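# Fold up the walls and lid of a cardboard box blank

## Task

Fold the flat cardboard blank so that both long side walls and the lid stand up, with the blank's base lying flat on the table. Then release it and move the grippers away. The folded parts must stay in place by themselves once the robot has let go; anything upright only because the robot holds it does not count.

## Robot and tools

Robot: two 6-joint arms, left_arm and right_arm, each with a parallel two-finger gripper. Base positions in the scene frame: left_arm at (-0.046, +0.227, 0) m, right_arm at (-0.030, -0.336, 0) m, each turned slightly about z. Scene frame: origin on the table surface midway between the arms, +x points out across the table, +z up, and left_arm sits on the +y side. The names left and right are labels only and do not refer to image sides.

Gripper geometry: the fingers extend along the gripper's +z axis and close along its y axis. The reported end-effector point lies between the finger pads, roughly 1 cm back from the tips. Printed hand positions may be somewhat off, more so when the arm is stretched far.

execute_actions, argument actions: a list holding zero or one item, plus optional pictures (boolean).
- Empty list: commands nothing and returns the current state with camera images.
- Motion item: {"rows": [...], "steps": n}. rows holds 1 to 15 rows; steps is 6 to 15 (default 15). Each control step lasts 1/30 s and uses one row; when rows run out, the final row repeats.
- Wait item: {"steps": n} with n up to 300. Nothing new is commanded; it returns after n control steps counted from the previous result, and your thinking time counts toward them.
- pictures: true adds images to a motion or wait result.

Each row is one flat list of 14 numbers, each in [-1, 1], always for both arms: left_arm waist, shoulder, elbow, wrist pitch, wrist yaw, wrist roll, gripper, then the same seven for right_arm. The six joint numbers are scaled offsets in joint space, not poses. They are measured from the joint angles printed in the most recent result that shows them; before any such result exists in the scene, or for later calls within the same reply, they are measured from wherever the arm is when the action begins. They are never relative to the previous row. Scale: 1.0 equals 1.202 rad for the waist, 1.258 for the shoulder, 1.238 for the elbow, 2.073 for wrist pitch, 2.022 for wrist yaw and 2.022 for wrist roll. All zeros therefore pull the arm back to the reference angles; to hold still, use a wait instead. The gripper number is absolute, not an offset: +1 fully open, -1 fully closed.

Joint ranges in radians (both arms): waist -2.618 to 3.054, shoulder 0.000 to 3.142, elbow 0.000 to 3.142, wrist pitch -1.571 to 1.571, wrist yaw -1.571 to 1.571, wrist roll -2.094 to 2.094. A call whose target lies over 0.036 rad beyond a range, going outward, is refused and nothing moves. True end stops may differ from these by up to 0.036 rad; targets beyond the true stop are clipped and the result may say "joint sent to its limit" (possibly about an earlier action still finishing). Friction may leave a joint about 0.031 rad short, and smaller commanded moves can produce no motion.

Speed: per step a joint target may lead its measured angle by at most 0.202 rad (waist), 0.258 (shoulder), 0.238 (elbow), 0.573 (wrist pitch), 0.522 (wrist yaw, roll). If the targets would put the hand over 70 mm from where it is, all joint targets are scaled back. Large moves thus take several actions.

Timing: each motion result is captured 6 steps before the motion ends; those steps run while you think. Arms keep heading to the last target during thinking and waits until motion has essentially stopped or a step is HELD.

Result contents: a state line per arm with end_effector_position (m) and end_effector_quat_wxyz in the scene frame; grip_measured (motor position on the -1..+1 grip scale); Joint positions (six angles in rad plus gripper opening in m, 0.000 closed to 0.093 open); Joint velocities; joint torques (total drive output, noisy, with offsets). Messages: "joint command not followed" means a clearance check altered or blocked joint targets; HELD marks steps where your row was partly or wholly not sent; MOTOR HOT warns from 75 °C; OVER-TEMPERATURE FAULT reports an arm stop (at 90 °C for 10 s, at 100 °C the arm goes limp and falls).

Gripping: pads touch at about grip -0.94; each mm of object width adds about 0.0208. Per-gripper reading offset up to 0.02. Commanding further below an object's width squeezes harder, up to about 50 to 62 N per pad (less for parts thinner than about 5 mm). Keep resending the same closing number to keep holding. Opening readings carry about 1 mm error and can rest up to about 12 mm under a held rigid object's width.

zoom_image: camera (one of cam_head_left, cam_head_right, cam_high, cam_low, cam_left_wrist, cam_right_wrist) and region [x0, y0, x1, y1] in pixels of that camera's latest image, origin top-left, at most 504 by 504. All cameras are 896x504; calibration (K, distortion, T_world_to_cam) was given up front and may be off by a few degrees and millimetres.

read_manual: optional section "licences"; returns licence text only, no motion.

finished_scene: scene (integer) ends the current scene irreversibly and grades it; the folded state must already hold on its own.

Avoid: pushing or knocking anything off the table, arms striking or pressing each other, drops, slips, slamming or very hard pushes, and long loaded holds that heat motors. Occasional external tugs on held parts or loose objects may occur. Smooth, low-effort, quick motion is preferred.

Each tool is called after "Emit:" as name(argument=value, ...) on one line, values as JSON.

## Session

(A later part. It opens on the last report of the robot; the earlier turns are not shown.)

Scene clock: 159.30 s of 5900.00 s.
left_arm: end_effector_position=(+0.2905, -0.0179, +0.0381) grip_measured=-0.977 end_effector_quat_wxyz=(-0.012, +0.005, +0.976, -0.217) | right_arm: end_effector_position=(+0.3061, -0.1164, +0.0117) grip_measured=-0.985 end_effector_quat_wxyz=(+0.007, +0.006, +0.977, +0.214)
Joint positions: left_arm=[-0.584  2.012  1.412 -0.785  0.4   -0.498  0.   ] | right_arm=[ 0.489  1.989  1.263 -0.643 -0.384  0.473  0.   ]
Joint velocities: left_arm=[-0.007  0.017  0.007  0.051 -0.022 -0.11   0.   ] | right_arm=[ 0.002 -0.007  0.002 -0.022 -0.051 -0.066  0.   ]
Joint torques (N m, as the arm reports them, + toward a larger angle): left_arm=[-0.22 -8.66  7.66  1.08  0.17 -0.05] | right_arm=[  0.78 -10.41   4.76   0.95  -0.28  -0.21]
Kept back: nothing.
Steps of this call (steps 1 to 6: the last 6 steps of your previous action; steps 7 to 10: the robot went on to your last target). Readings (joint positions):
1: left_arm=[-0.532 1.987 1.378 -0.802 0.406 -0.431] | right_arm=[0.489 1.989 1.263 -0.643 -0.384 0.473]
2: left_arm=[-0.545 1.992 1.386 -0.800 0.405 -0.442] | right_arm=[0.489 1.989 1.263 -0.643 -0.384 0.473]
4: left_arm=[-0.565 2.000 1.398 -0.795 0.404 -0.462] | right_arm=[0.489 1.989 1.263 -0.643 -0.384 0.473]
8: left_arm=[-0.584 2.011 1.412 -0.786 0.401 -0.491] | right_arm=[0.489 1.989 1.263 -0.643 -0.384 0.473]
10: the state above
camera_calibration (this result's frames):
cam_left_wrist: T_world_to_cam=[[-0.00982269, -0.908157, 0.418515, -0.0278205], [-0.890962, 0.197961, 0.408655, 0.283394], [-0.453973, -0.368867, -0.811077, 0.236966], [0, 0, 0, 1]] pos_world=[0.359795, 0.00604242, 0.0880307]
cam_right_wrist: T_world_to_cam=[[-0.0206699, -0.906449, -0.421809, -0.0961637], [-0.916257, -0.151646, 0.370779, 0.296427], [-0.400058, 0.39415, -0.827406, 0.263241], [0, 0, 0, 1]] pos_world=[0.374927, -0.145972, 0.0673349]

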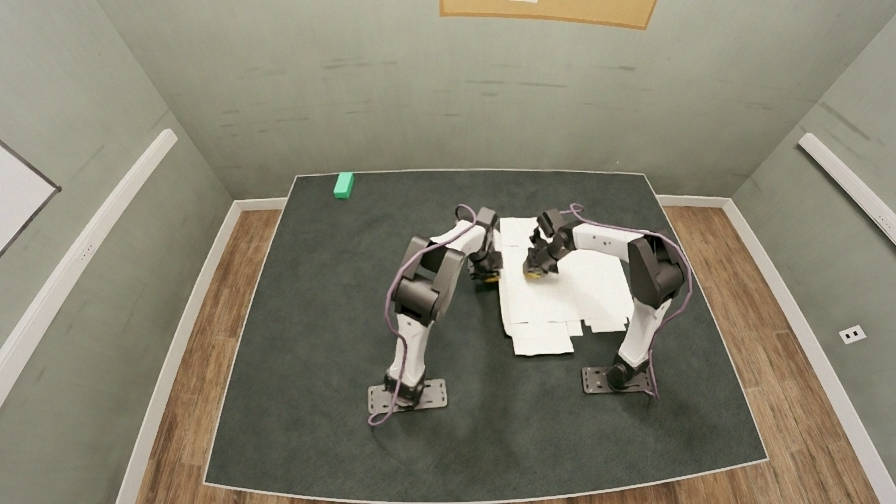

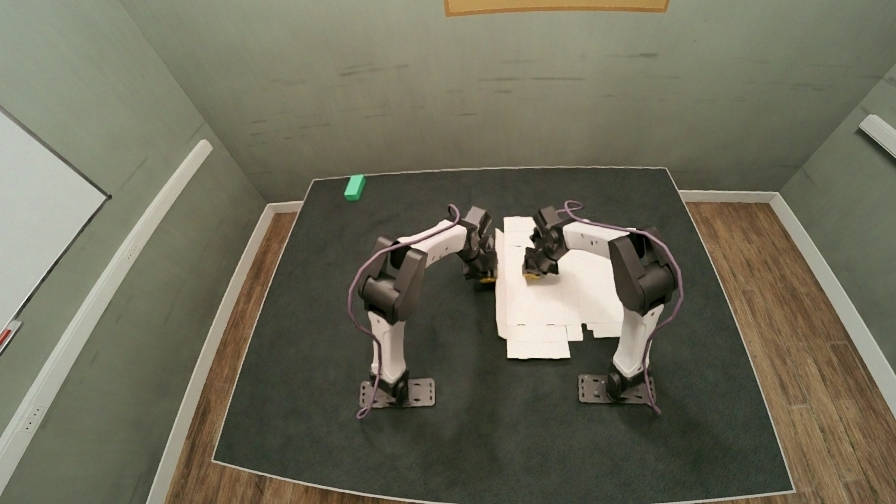

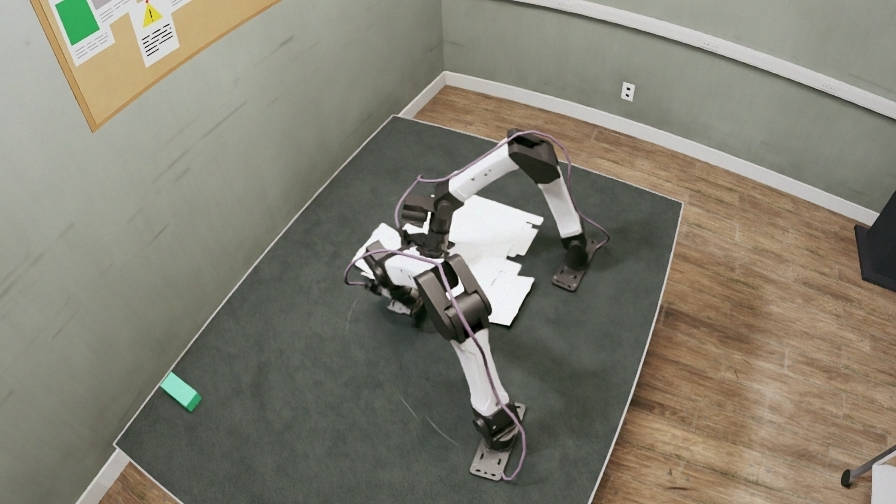

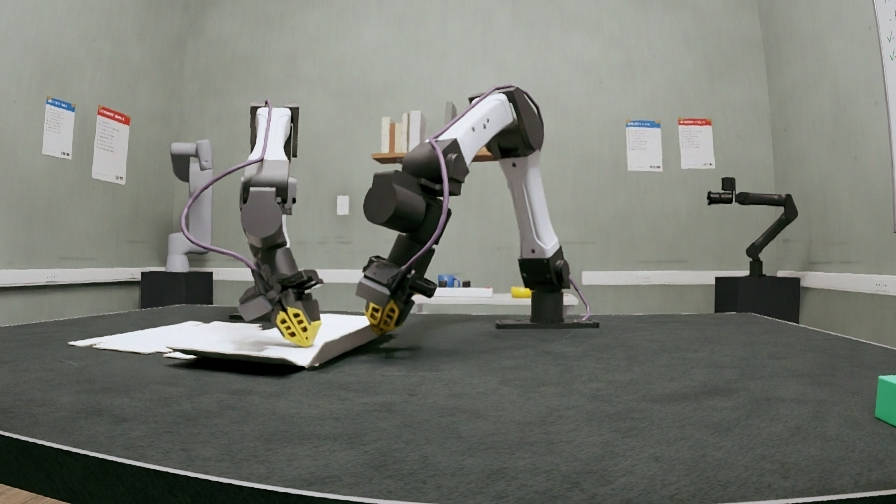

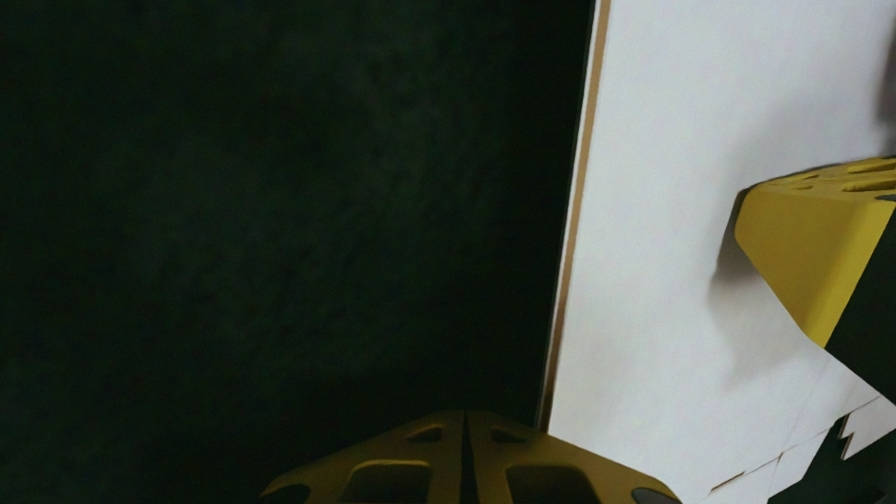

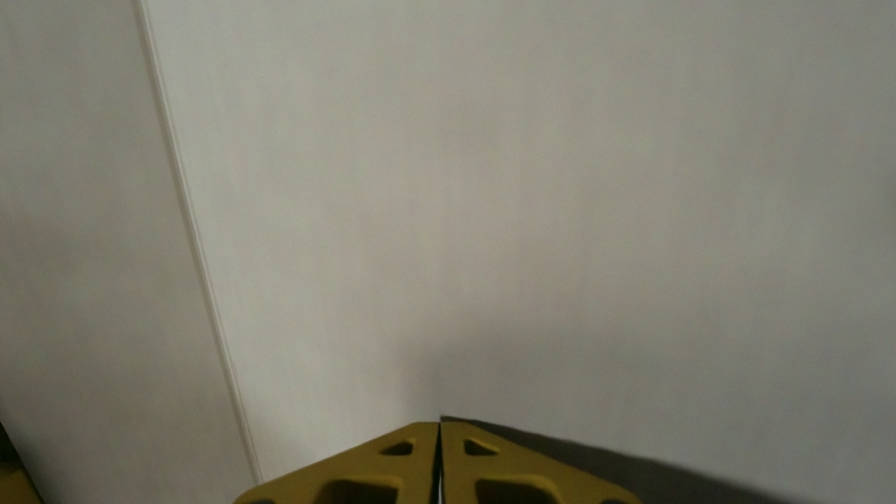

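Emit:
execute_actions(actions=[{"rows": [[0.0069,-0.0025,0.0015,-0.0012,-0.0009,0.0025,-1, 0,-0.0109,0.0113,-0.0152,0,0,-1],[0.0139,-0.005,0.0029,-0.0023,-0.0019,0.005,-1, 0,-0.0219,0.0225,-0.0304,0,0,-1],[0.0208,-0.0075,0.0044,-0.0035,-0.0028,0.0075,-1, 0,-0.0328,0.0338,-0.0456,0,0,-1],[0.0277,-0.01,0.0058,-0.0046,-0.0037,0.01,-1, 0,-0.0328,0.0338,-0.0456,0,0,-1],[0.0277,-0.01,0.0058,-0.0046,-0.0037,0.01,-1, -0.0124,-0.0388,0.0257,-0.0476,-0.0028,-0.0096,-1],[0.0277,-0.01,0.0058,-0.0046,-0.0037,0.01,-1, -0.0247,-0.0448,0.0176,-0.0497,-0.0056,-0.0192,-1],[0.0277,-0.01,0.0058,-0.0046,-0.0037,0.01,-1, -0.0371,-0.0507,0.0095,-0.0517,-0.0083,-0.0288,-1],[0.0277,-0.01,0.0058,-0.0046,-0.0037,0.01,-1, -0.0494,-0.0567,0.0014,-0.0537,-0.0111,-0.0384,-1],[0.0277,-0.01,0.0058,-0.0046,-0.0037,0.01,-1, -0.0494,-0.0567,0.0014,-0.0537,-0.0111,-0.0384,-1],[0.0277,-0.01,0.0058,-0.0046,-0.0037,0.01,-1, -0.0494,-0.0453,-0.0105,-0.0397,-0.0111,-0.0384,-1],[0.0277,-0.01,0.0058,-0.0046,-0.0037,0.01,-1, -0.0494,-0.034,-0.0223,-0.0258,-0.0111,-0.0384,-1],[0.0277,-0.01,0.0058,-0.0046,-0.0037,0.01,-1, -0.0494,-0.0226,-0.0342,-0.0118,-0.0111,-0.0384,-1],[0.0277,-0.01,0.0058,-0.0046,-0.0037,0.01,-1, -0.0494,-0.0113,-0.046,0.0022,-0.0111,-0.0384,-1],[0.0277,-0.01,0.0058,-0.0046,-0.0037,0.01,-1, -0.0494,0.0001,-0.0579,0.0161,-0.0111,-0.0384,-1],[0.0277,-0.01,0.0058,-0.0046,-0.0037,0.01,-1, -0.0494,0.0114,-0.0697,0.0301,-0.0111,-0.0384,-1]], "steps": 15}], pictures=false)

Emit:
execute_actions(actions=[{"steps": 14}], pictures=true)

Scene clock: 165.27 s of 5900.00 s.
left_arm: end_effector_position=(+0.2985, -0.0072, +0.0374) grip_measured=-0.977 end_effector_quat_wxyz=(-0.006, -0.005, +0.976, -0.216) | right_arm: end_effector_position=(+0.3005, -0.1312, +0.0249) grip_measured=-0.985 end_effector_quat_wxyz=(-0.003, +0.009, +0.978, +0.210)
Joint positions: left_arm=[-0.554  2.014  1.412 -0.783  0.396 -0.489  0.   ] | right_arm=[ 0.457  1.948  1.268 -0.723 -0.392  0.439  0.   ]
Joint velocities: left_arm=[ 0.017  0.002  0.007  0.022 -0.037 -0.022  0.   ] | right_arm=[-0.379 -0.212 -0.002 -0.168 -0.095 -0.256  0.   ]
Joint torques (N m, as the arm reports them, + toward a larger angle): left_arm=[  0.18 -11.23   6.52   0.69   0.2    0.06] | right_arm=[ -0.03 -11.91   6.17   0.63  -0.28  -0.2 ]
Steps of this call (steps 1 to 30: the robot went on to your last target; steps 31 to 90: nothing new was sent; then 2.67 s passed at rest; steps 91 to 99: the first 9 steps of this action). Readings (joint positions):
91: left_arm=[-0.584 2.014 1.412 -0.783 0.396 -0.509] | right_arm=[0.489 1.989 1.263 -0.645 -0.384 0.473]
92: left_arm=[-0.583 2.014 1.412 -0.783 0.396 -0.506] | right_arm=[0.489 1.989 1.263 -0.652 -0.384 0.473]
94: left_arm=[-0.576 2.014 1.412 -0.783 0.396 -0.499] | right_arm=[0.489 1.985 1.267 -0.680 -0.384 0.473]
98: left_arm=[-0.556 2.014 1.412 -0.783 0.396 -0.490] | right_arm=[0.469 1.956 1.268 -0.717 -0.390 0.447]
99: the state above

Scene clock: 165.73 s of 5900.00 s.
left_arm: end_effector_position=(+0.2986, -0.0071, +0.0374) grip_measured=-0.977 end_effector_quat_wxyz=(-0.006, -0.003, +0.976, -0.216) | right_arm: end_effector_position=(+0.3101, -0.1381, +0.0093) grip_measured=-0.985 end_effector_quat_wxyz=(+0.016, +0.005, +0.974, +0.226)
Joint positions: left_arm=[-0.553  2.014  1.412 -0.783  0.396 -0.484  0.   ] | right_arm=[ 0.423  1.969  1.215 -0.616 -0.413  0.405  0.   ]
Joint velocities: left_arm=[ 0.007 -0.002 -0.007  0.007 -0.066 -0.11   0.   ] | right_arm=[ 0.002  0.002 -0.017  0.081 -0.154  0.022  0.   ]
Joint torques (N m, as the arm reports them, + toward a larger angle): left_arm=[  0.49 -11.29   6.45   0.69   0.21   0.08] | right_arm=[ 0.99 -7.64  3.42  1.09 -0.08 -0.21]
Kept back: nothing.
Steps of this call (steps 1 to 6: the last 6 steps of your previous action; steps 7 to 14: the robot went on to your last target). Readings (joint positions):
1: left_arm=[-0.553 2.014 1.412 -0.783 0.396 -0.488] | right_arm=[0.445 1.943 1.268 -0.724 -0.392 0.431]
2: left_arm=[-0.553 2.014 1.412 -0.783 0.396 -0.487] | right_arm=[0.437 1.943 1.268 -0.721 -0.392 0.426]
4: left_arm=[-0.553 2.014 1.412 -0.783 0.396 -0.486] | right_arm=[0.429 1.944 1.255 -0.697 -0.392 0.418]
8: left_arm=[-0.553 2.014 1.412 -0.783 0.396 -0.484] | right_arm=[0.424 1.967 1.219 -0.639 -0.405 0.409]
14: the state above
camera_calibration (this result's frames):
cam_left_wrist: T_world_to_cam=[[0.00343165, -0.909375, 0.415964, -0.021437], [-0.897885, 0.180314, 0.401608, 0.290941], [-0.440216, -0.374866, -0.815895, 0.240061], [0, 0, 0, 1]] pos_world=[0.366984, 0.0180355, 0.0879372]
cam_right_wrist: T_world_to_cam=[[-0.0131055, -0.896217, -0.443422, -0.117504], [-0.922645, -0.160097, 0.350848, 0.298756], [-0.385427, 0.413719, -0.824792, 0.269582], [0, 0, 0, 1]] pos_world=[0.37801, -0.169011, 0.0654271]

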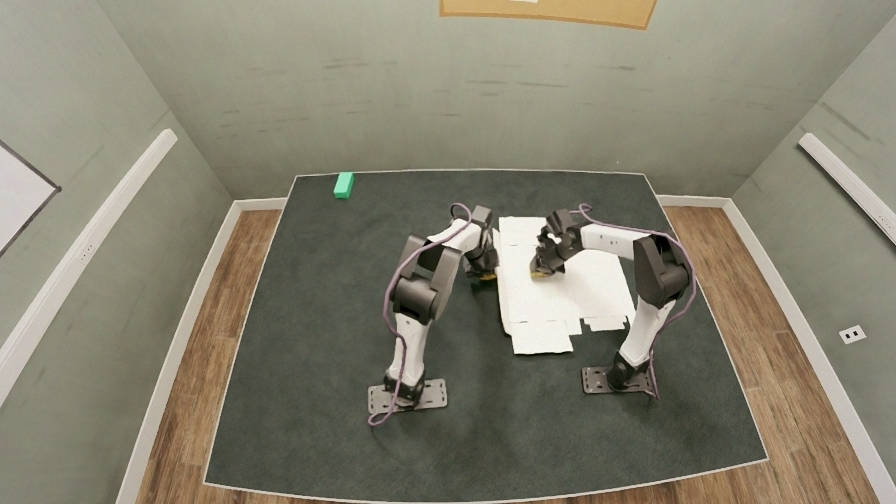

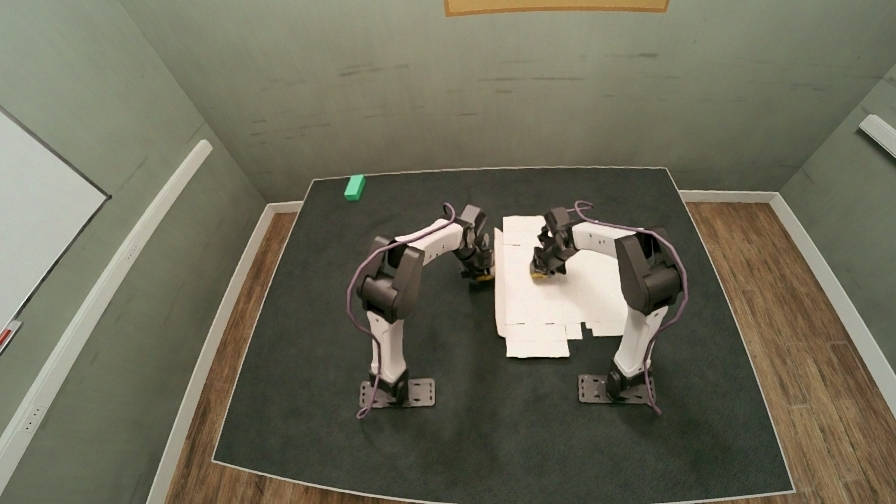

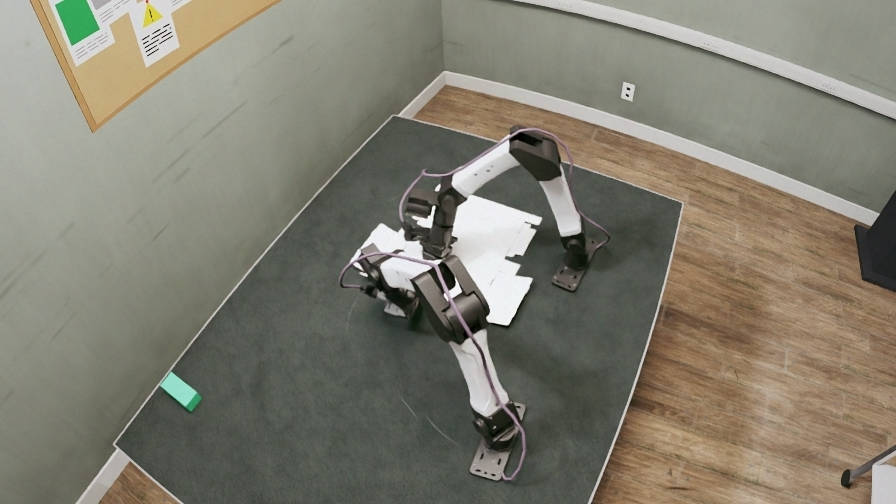

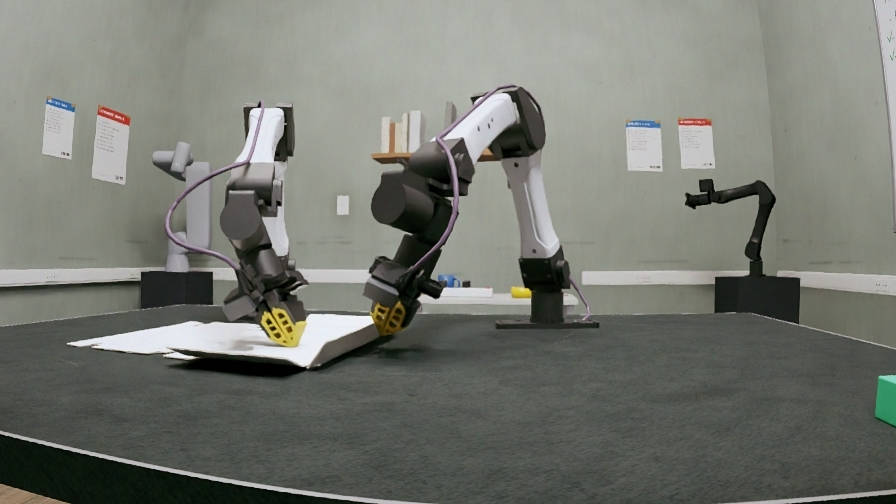

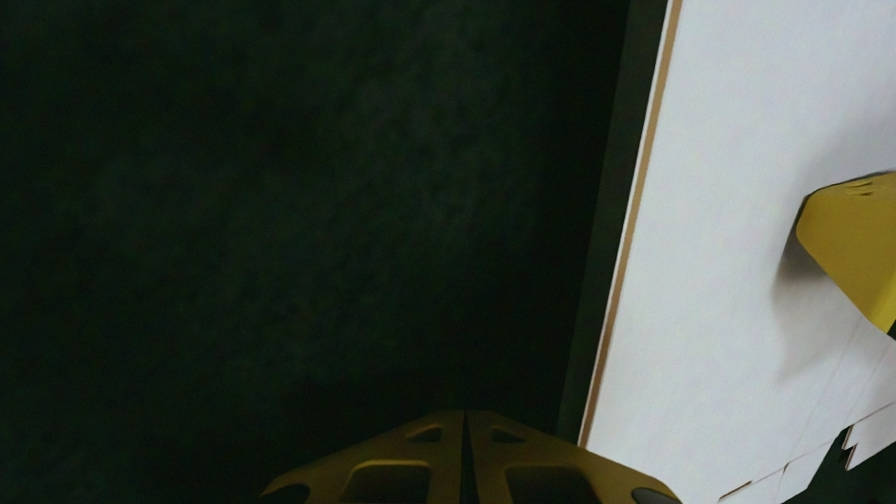

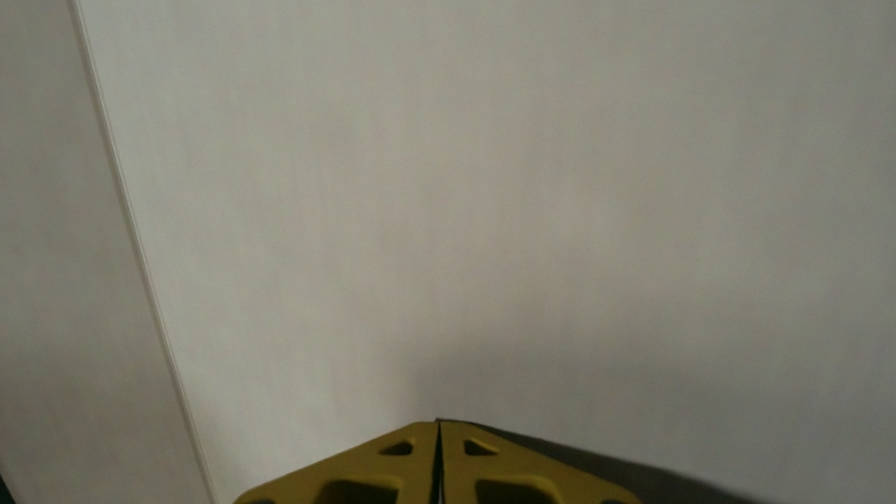

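Emit:
execute_actions(actions=[{"rows": [[-0.0062,0.0025,0.0063,-0.0001,-0.001,-0.0037,-1, 0.0055,0.0273,-0.0309,0.017,0.0033,-0.0047,-1],[-0.0125,0.0051,0.0126,-0.0003,-0.002,-0.0074,-1, 0.0055,0.0273,-0.0309,0.017,0.0033,-0.0047,-1],[-0.0187,0.0076,0.0189,-0.0004,-0.003,-0.0111,-1, 0.0055,0.0273,-0.0309,0.017,0.0033,-0.0047,-1],[-0.025,0.0102,0.0252,-0.0006,-0.004,-0.0148,-1, 0.0055,0.0273,-0.0309,0.017,0.0033,-0.0047,-1],[-0.0312,0.0127,0.0315,-0.0007,-0.0051,-0.0184,-1, 0.0055,0.0273,-0.0309,0.017,0.0033,-0.0047,-1],[-0.0374,0.0152,0.0378,-0.0008,-0.0061,-0.0221,-1, 0.0055,0.0273,-0.0309,0.017,0.0033,-0.0047,-1],[-0.0437,0.0178,0.0441,-0.001,-0.0071,-0.0258,-1, 0.0055,0.0273,-0.0309,0.017,0.0033,-0.0047,-1],[-0.0499,0.0203,0.0504,-0.0011,-0.0081,-0.0295,-1, 0.0055,0.0273,-0.0309,0.017,0.0033,-0.0047,-1],[-0.0553,0.0246,0.0552,-0.0002,-0.0088,-0.0329,-1, 0.0055,0.0273,-0.0309,0.017,0.0033,-0.0047,-1],[-0.0607,0.0289,0.06,0.0008,-0.0095,-0.0362,-1, 0.0055,0.0273,-0.0309,0.017,0.0033,-0.0047,-1],[-0.0662,0.0332,0.0649,0.0017,-0.0103,-0.0396,-1, 0.0055,0.0273,-0.0309,0.017,0.0033,-0.0047,-1],[-0.0716,0.0375,0.0697,0.0026,-0.011,-0.0429,-1, 0.0055,0.0273,-0.0309,0.017,0.0033,-0.0047,-1],[-0.077,0.0418,0.0745,0.0036,-0.0117,-0.0463,-1, 0.0055,0.0273,-0.0309,0.017,0.0033,-0.0047,-1],[-0.0824,0.0461,0.0793,0.0045,-0.0124,-0.0496,-1, 0.0055,0.0273,-0.0309,0.017,0.0033,-0.0047,-1]], "steps": 15}], pictures=false)

Emit:
execute_actions(actions=[{"steps": 10}], pictures=true)

Scene clock: 168.10 s of 5900.00 s.
left_arm: end_effector_position=(+0.2963, -0.0254, +0.0452) grip_measured=-0.977 end_effector_quat_wxyz=(-0.002, +0.004, +0.976, -0.219) | right_arm: end_effector_position=(+0.3103, -0.1380, +0.0093) grip_measured=-0.985 end_effector_quat_wxyz=(+0.016, +0.004, +0.974, +0.226)
Joint positions: left_arm=[-0.597  2.016  1.446 -0.788  0.391 -0.519  0.   ] | right_arm=[ 0.423  1.969  1.215 -0.614 -0.413  0.404  0.   ]
Joint velocities: left_arm=[-0.227  0.002  0.227 -0.007 -0.022 -0.183  0.   ] | right_arm=[-0.002 -0.002 -0.017  0.007 -0.007 -0.051  0.   ]
Joint torques (N m, as the arm reports them, + toward a larger angle): left_arm=[-0.76 -8.31  7.65  0.94  0.2  -0.1 ] | right_arm=[ 0.93 -7.55  3.19  1.14 -0.11 -0.21]
Steps of this call (steps 1 to 30: the robot went on to your last target; steps 31 to 62: nothing new was sent; steps 63 to 71: the first 9 steps of this action). Readings (joint positions):
63: left_arm=[-0.553 2.014 1.412 -0.783 0.396 -0.484] | right_arm=[0.423 1.969 1.215 -0.615 -0.413 0.404]
64: left_arm=[-0.554 2.014 1.412 -0.783 0.396 -0.486] | right_arm=[0.423 1.969 1.215 -0.615 -0.413 0.404]
66: left_arm=[-0.561 2.014 1.412 -0.783 0.396 -0.492] | right_arm=[0.423 1.969 1.215 -0.615 -0.413 0.404]
70: left_arm=[-0.590 2.016 1.436 -0.788 0.392 -0.513] | right_arm=[0.423 1.969 1.215 -0.615 -0.413 0.404]
71: the state above

Scene clock: 168.43 s of 5900.00 s.
left_arm: end_effector_position=(+0.2961, -0.0457, +0.0493) grip_measured=-0.977 end_effector_quat_wxyz=(-0.000, +0.003, +0.975, -0.221) | right_arm: end_effector_position=(+0.3104, -0.1379, +0.0093) grip_measured=-0.985 end_effector_quat_wxyz=(+0.017, +0.004, +0.974, +0.226)
Joint positions: left_arm=[-0.642  2.038  1.491 -0.789  0.383 -0.569  0.   ] | right_arm=[ 0.423  1.969  1.215 -0.614 -0.413  0.404  0.   ]
Joint velocities: left_arm=[-0.017 -0.007 -0.012  0.081 -0.037 -0.051  0.   ] | right_arm=[-0.002 -0.012 -0.017  0.066 -0.007 -0.007  0.   ]
Joint torques (N m, as the arm reports them, + toward a larger angle): left_arm=[-0.73 -8.04  7.7   1.12  0.17 -0.09] | right_arm=[ 0.94 -7.6   3.18  1.19 -0.12 -0.21]
Kept back: nothing.
Steps of this call (steps 1 to 6: the last 6 steps of your previous action; steps 7 to 10: the robot went on to your last target). Readings (joint positions):
1: left_arm=[-0.605 2.018 1.453 -0.788 0.389 -0.525] | right_arm=[0.423 1.969 1.215 -0.614 -0.413 0.404]
2: left_arm=[-0.612 2.021 1.460 -0.788 0.387 -0.531] | right_arm=[0.423 1.969 1.215 -0.614 -0.413 0.404]
4: left_arm=[-0.625 2.027 1.473 -0.789 0.386 -0.544] | right_arm=[0.423 1.969 1.215 -0.614 -0.413 0.404]
8: left_arm=[-0.641 2.037 1.491 -0.789 0.383 -0.564] | right_arm=[0.423 1.969 1.215 -0.614 -0.413 0.404]
10: the state above
camera_calibration (this result's frames):
cam_left_wrist: T_world_to_cam=[[-0.0101224, -0.904613, 0.426113, -0.057816], [-0.901433, 0.192696, 0.387668, 0.293199], [-0.4328, -0.380189, -0.817399, 0.231871], [0, 0, 0, 1]] pos_world=[0.364068, -0.0206449, 0.100503]
cam_right_wrist: T_world_to_cam=[[-0.0109226, -0.895712, -0.4445, -0.117896], [-0.923045, -0.161915, 0.348957, 0.298876], [-0.384536, 0.414105, -0.825015, 0.269391], [0, 0, 0, 1]] pos_world=[0.378179, -0.168765, 0.0655526]

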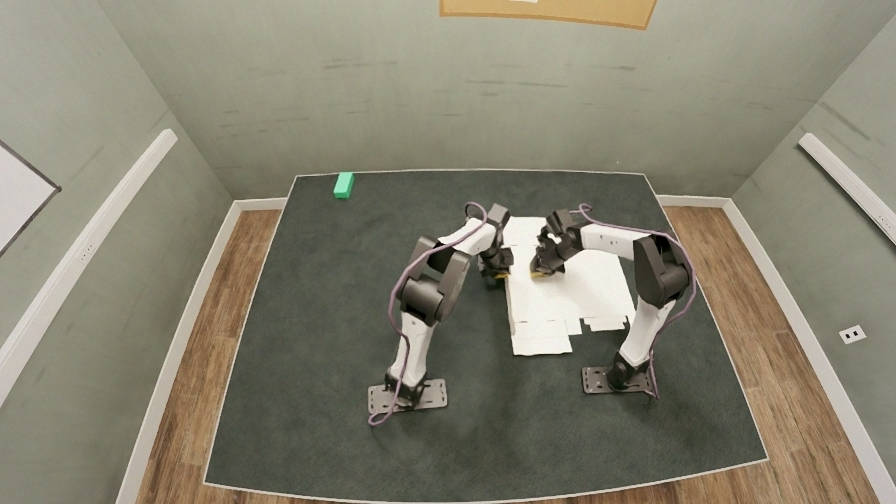

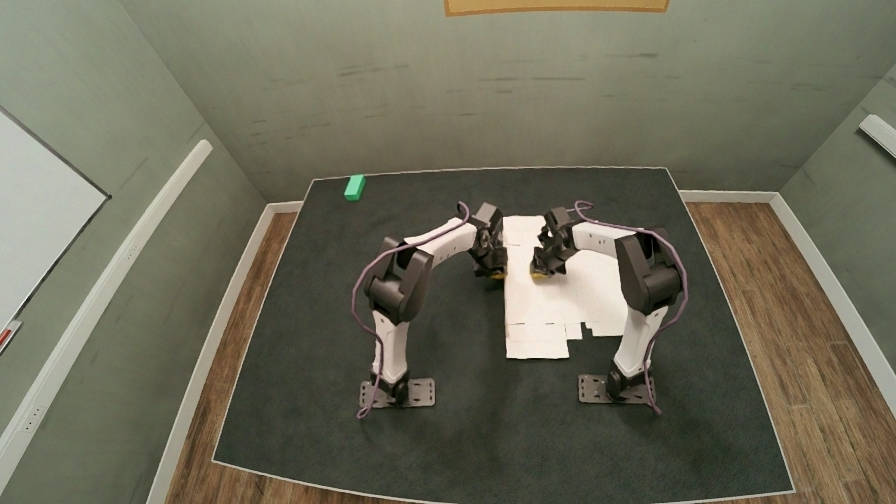

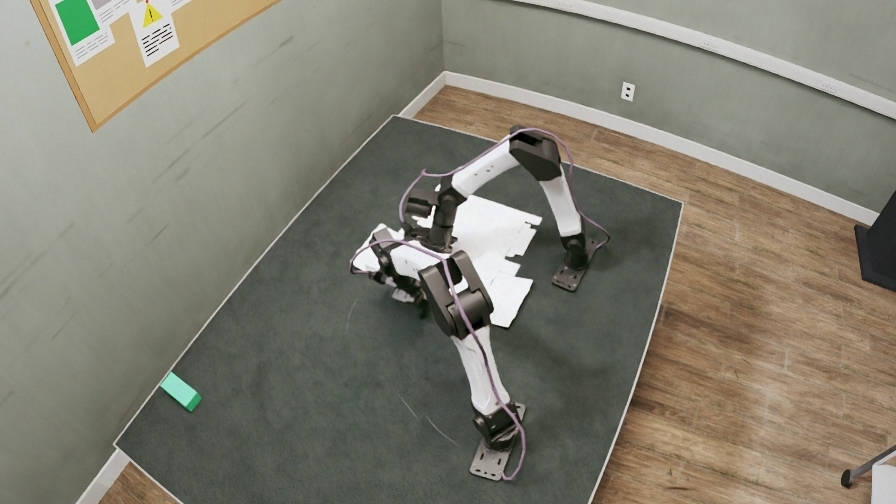

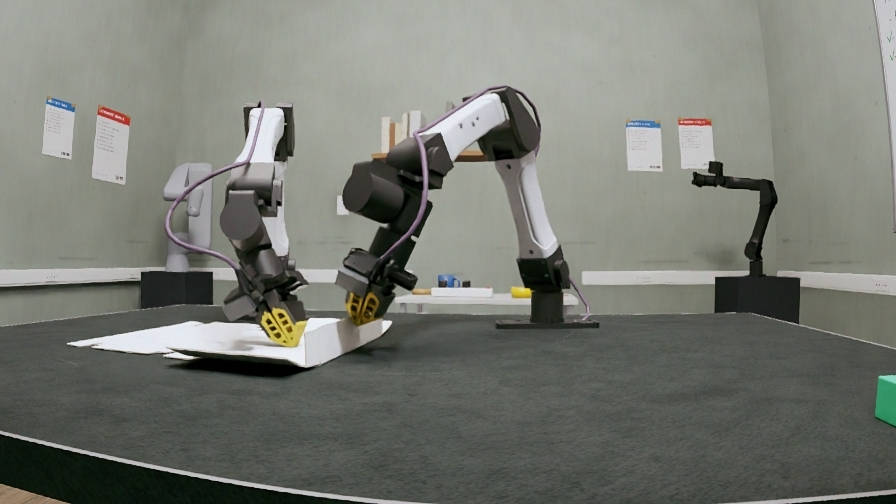

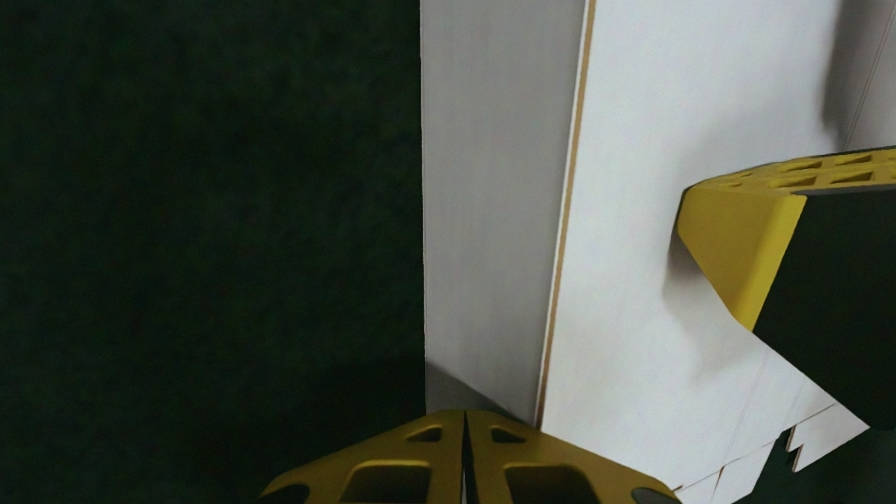

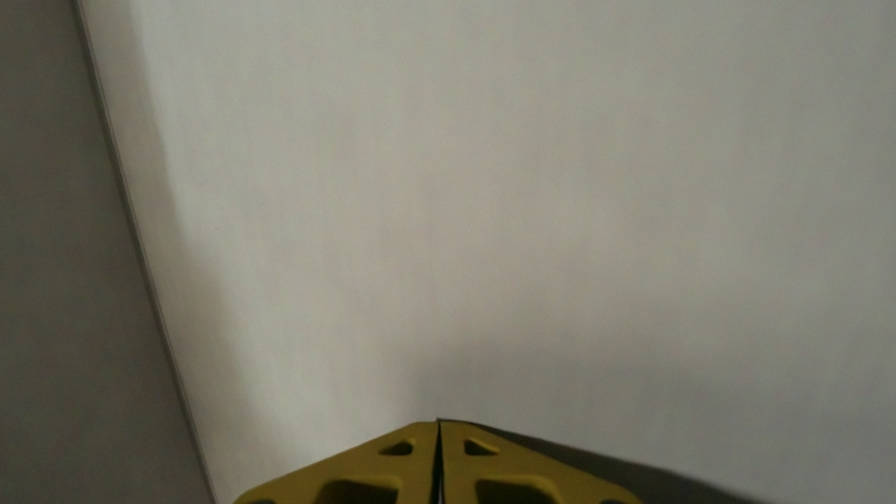

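Emit:
execute_actions(actions=[{"rows": [[-0.0028,0.009,0.0052,0.0025,-0.002,-0.0025,-1, 0.0055,0.0273,-0.0309,0.017,0.0033,-0.0047,-1],[-0.0055,0.018,0.0103,0.0049,-0.004,-0.0051,-1, 0.0055,0.0273,-0.0309,0.017,0.0033,-0.0047,-1],[-0.0083,0.027,0.0155,0.0074,-0.006,-0.0076,-1, 0.0055,0.0273,-0.0309,0.017,0.0033,-0.0047,-1],[-0.0123,0.0322,0.0168,0.0106,-0.0066,-0.0101,-1, 0.0055,0.0273,-0.0309,0.017,0.0033,-0.0047,-1],[-0.0164,0.0374,0.0182,0.0139,-0.0071,-0.0126,-1, 0.0055,0.0273,-0.0309,0.017,0.0033,-0.0047,-1],[-0.0204,0.0427,0.0195,0.0171,-0.0077,-0.0151,-1, 0.0055,0.0273,-0.0309,0.017,0.0033,-0.0047,-1],[-0.0244,0.0479,0.0208,0.0203,-0.0083,-0.0176,-1, 0.0055,0.0273,-0.0309,0.017,0.0033,-0.0047,-1],[-0.0285,0.0531,0.0222,0.0236,-0.0088,-0.0201,-1, 0.0055,0.0273,-0.0309,0.017,0.0033,-0.0047,-1],[-0.0325,0.0583,0.0235,0.0268,-0.0094,-0.0226,-1, 0.0055,0.0273,-0.0309,0.017,0.0033,-0.0047,-1],[-0.0342,0.063,0.021,0.0316,-0.0097,-0.0236,-1, 0.0055,0.0273,-0.0309,0.017,0.0033,-0.0047,-1],[-0.0359,0.0678,0.0184,0.0363,-0.0099,-0.0246,-1, 0.0055,0.0273,-0.0309,0.017,0.0033,-0.0047,-1],[-0.0376,0.0725,0.0159,0.0411,-0.0102,-0.0257,-1, 0.0055,0.0273,-0.0309,0.017,0.0033,-0.0047,-1],[-0.0392,0.0772,0.0134,0.0458,-0.0104,-0.0267,-1, 0.0055,0.0273,-0.0309,0.017,0.0033,-0.0047,-1],[-0.0409,0.082,0.0108,0.0506,-0.0107,-0.0277,-1, 0.0055,0.0273,-0.0309,0.017,0.0033,-0.0047,-1],[-0.0426,0.0867,0.0083,0.0553,-0.0109,-0.0287,-1, 0.0055,0.0273,-0.0309,0.017,0.0033,-0.0047,-1]], "steps": 15}], pictures=false)

Emit:
execute_actions(actions=[{"steps": 14}], pictures=true)

Scene clock: 169.73 s of 5900.00 s.
left_arm: end_effector_position=(+0.2960, -0.0524, +0.0459) grip_measured=-0.977 end_effector_quat_wxyz=(-0.003, -0.002, +0.975, -0.221) | right_arm: end_effector_position=(+0.3104, -0.1379, +0.0093) grip_measured=-0.985 end_effector_quat_wxyz=(+0.017, +0.004, +0.974, +0.226)
Joint positions: left_arm=[-0.655  2.056  1.504 -0.782  0.382 -0.592  0.   ] | right_arm=[ 0.423  1.969  1.215 -0.614 -0.413  0.404  0.   ]
Joint velocities: left_arm=[-0.125  0.173  0.09   0.183  0.007 -0.154  0.   ] | right_arm=[ 0.007 -0.017 -0.017  0.022 -0.081 -0.022  0.   ]
Joint torques (N m, as the arm reports them, + toward a larger angle): left_arm=[-1.47 -7.38  7.05  1.19  0.12 -0.08] | right_arm=[ 0.92 -7.6   3.17  1.2  -0.12 -0.22]
Steps of this call (steps 1 to 30: the robot went on to your last target; steps 31 to 39: the first 9 steps of this action). Readings (joint positions):
31: left_arm=[-0.642 2.038 1.491 -0.789 0.383 -0.576] | right_arm=[0.423 1.969 1.215 -0.614 -0.413 0.404]
32: left_arm=[-0.642 2.038 1.491 -0.789 0.383 -0.576] | right_arm=[0.423 1.969 1.215 -0.614 -0.413 0.404]
34: left_arm=[-0.642 2.038 1.491 -0.789 0.383 -0.577] | right_arm=[0.423 1.969 1.215 -0.614 -0.413 0.404]
38: left_arm=[-0.651 2.050 1.501 -0.786 0.382 -0.588] | right_arm=[0.423 1.969 1.215 -0.614 -0.413 0.404]
39: the state above

Scene clock: 170.20 s of 5900.00 s.
left_arm: end_effector_position=(+0.2966, -0.0636, +0.0353) grip_measured=-0.977 end_effector_quat_wxyz=(-0.003, -0.003, +0.975, -0.223) | right_arm: end_effector_position=(+0.3104, -0.1379, +0.0093) grip_measured=-0.985 end_effector_quat_wxyz=(+0.017, +0.004, +0.974, +0.226)
Joint positions: left_arm=[-0.677  2.087  1.506 -0.739  0.379 -0.619  0.   ] | right_arm=[ 0.423  1.969  1.215 -0.614 -0.413  0.403  0.   ]
Joint velocities: left_arm=[ 0.002 -0.002  0.017 -0.139 -0.066 -0.066  0.   ] | right_arm=[ 0.002  0.007 -0.012  0.007  0.022 -0.022  0.   ]
Joint torques (N m, as the arm reports them, + toward a larger angle): left_arm=[-1.27 -6.65  5.78  1.71  0.03 -0.11] | right_arm=[ 0.91 -7.56  3.14  1.21 -0.11 -0.21]
Kept back: nothing.
Steps of this call (steps 1 to 6: the last 6 steps of your previous action; steps 7 to 14: the robot went on to your last target). Readings (joint positions):
1: left_arm=[-0.660 2.062 1.505 -0.775 0.381 -0.595] | right_arm=[0.423 1.969 1.215 -0.614 -0.413 0.404]
2: left_arm=[-0.665 2.068 1.506 -0.766 0.380 -0.599] | right_arm=[0.423 1.969 1.215 -0.614 -0.413 0.404]
4: left_arm=[-0.671 2.080 1.506 -0.754 0.379 -0.605] | right_arm=[0.423 1.969 1.215 -0.614 -0.413 0.404]
8: left_arm=[-0.676 2.086 1.506 -0.742 0.379 -0.614] | right_arm=[0.423 1.969 1.215 -0.614 -0.413 0.404]
14: the state above
camera_calibration (this result's frames):
cam_left_wrist: T_world_to_cam=[[0.00263033, -0.902925, 0.429791, -0.0717835], [-0.900404, 0.184842, 0.393835, 0.301512], [-0.435046, -0.388021, -0.812511, 0.213839], [0, 0, 0, 1]] pos_world=[0.364702, -0.0375729, 0.0858526]
cam_right_wrist: T_world_to_cam=[[-0.0105414, -0.895722, -0.44449, -0.118016], [-0.923049, -0.162226, 0.348804, 0.298835], [-0.384539, 0.413963, -0.825085, 0.269373], [0, 0, 0, 1]] pos_world=[0.37818, -0.168741, 0.0655644]

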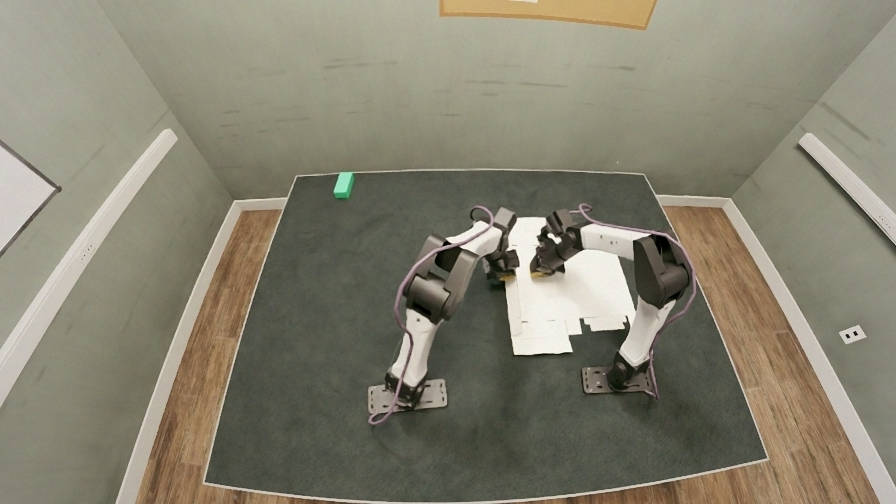

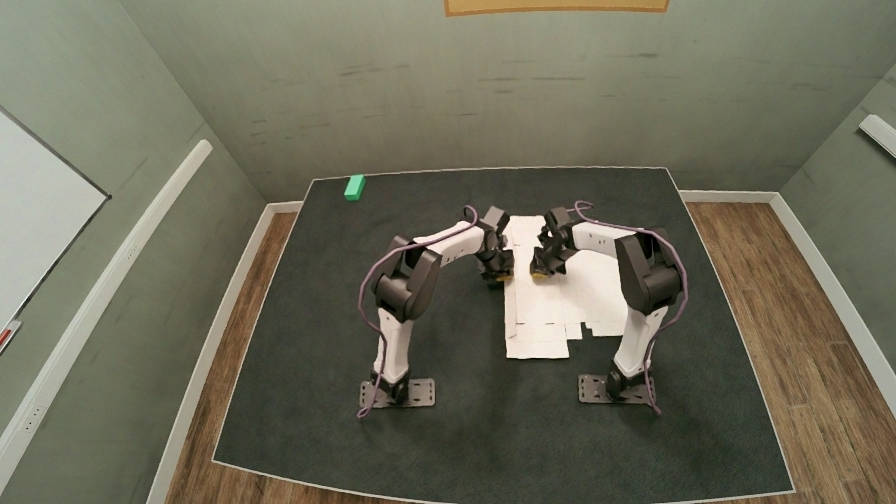

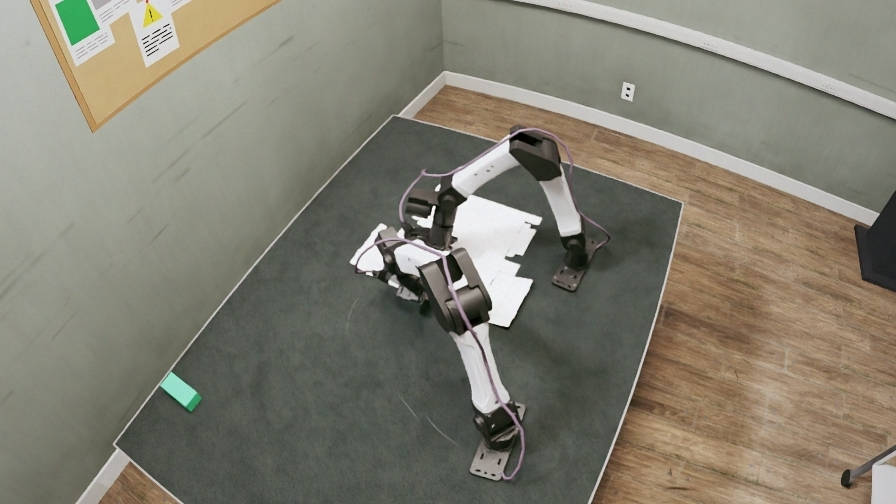

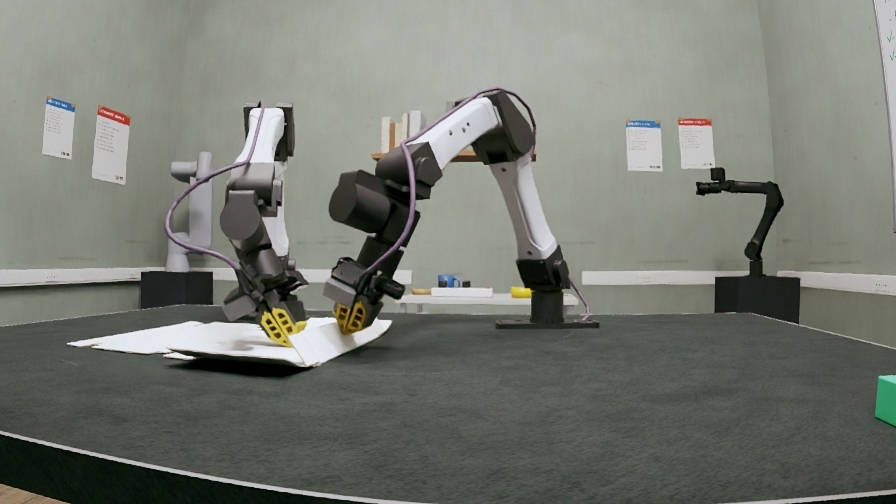

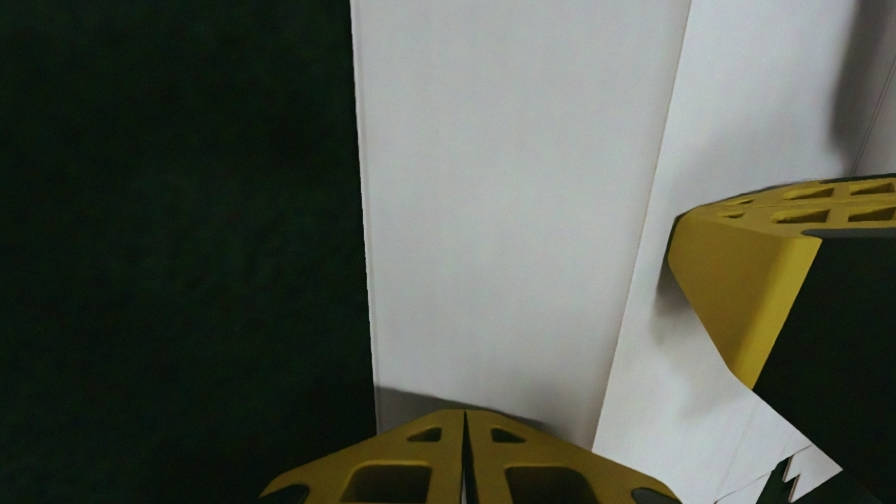

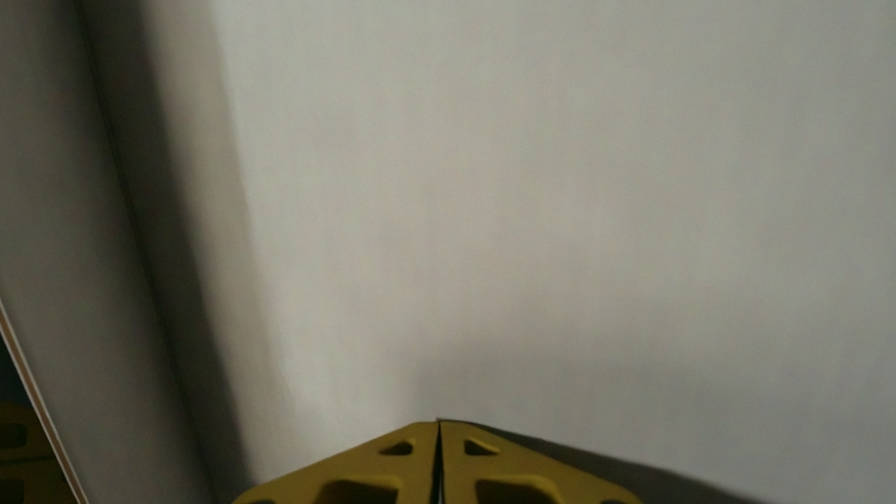

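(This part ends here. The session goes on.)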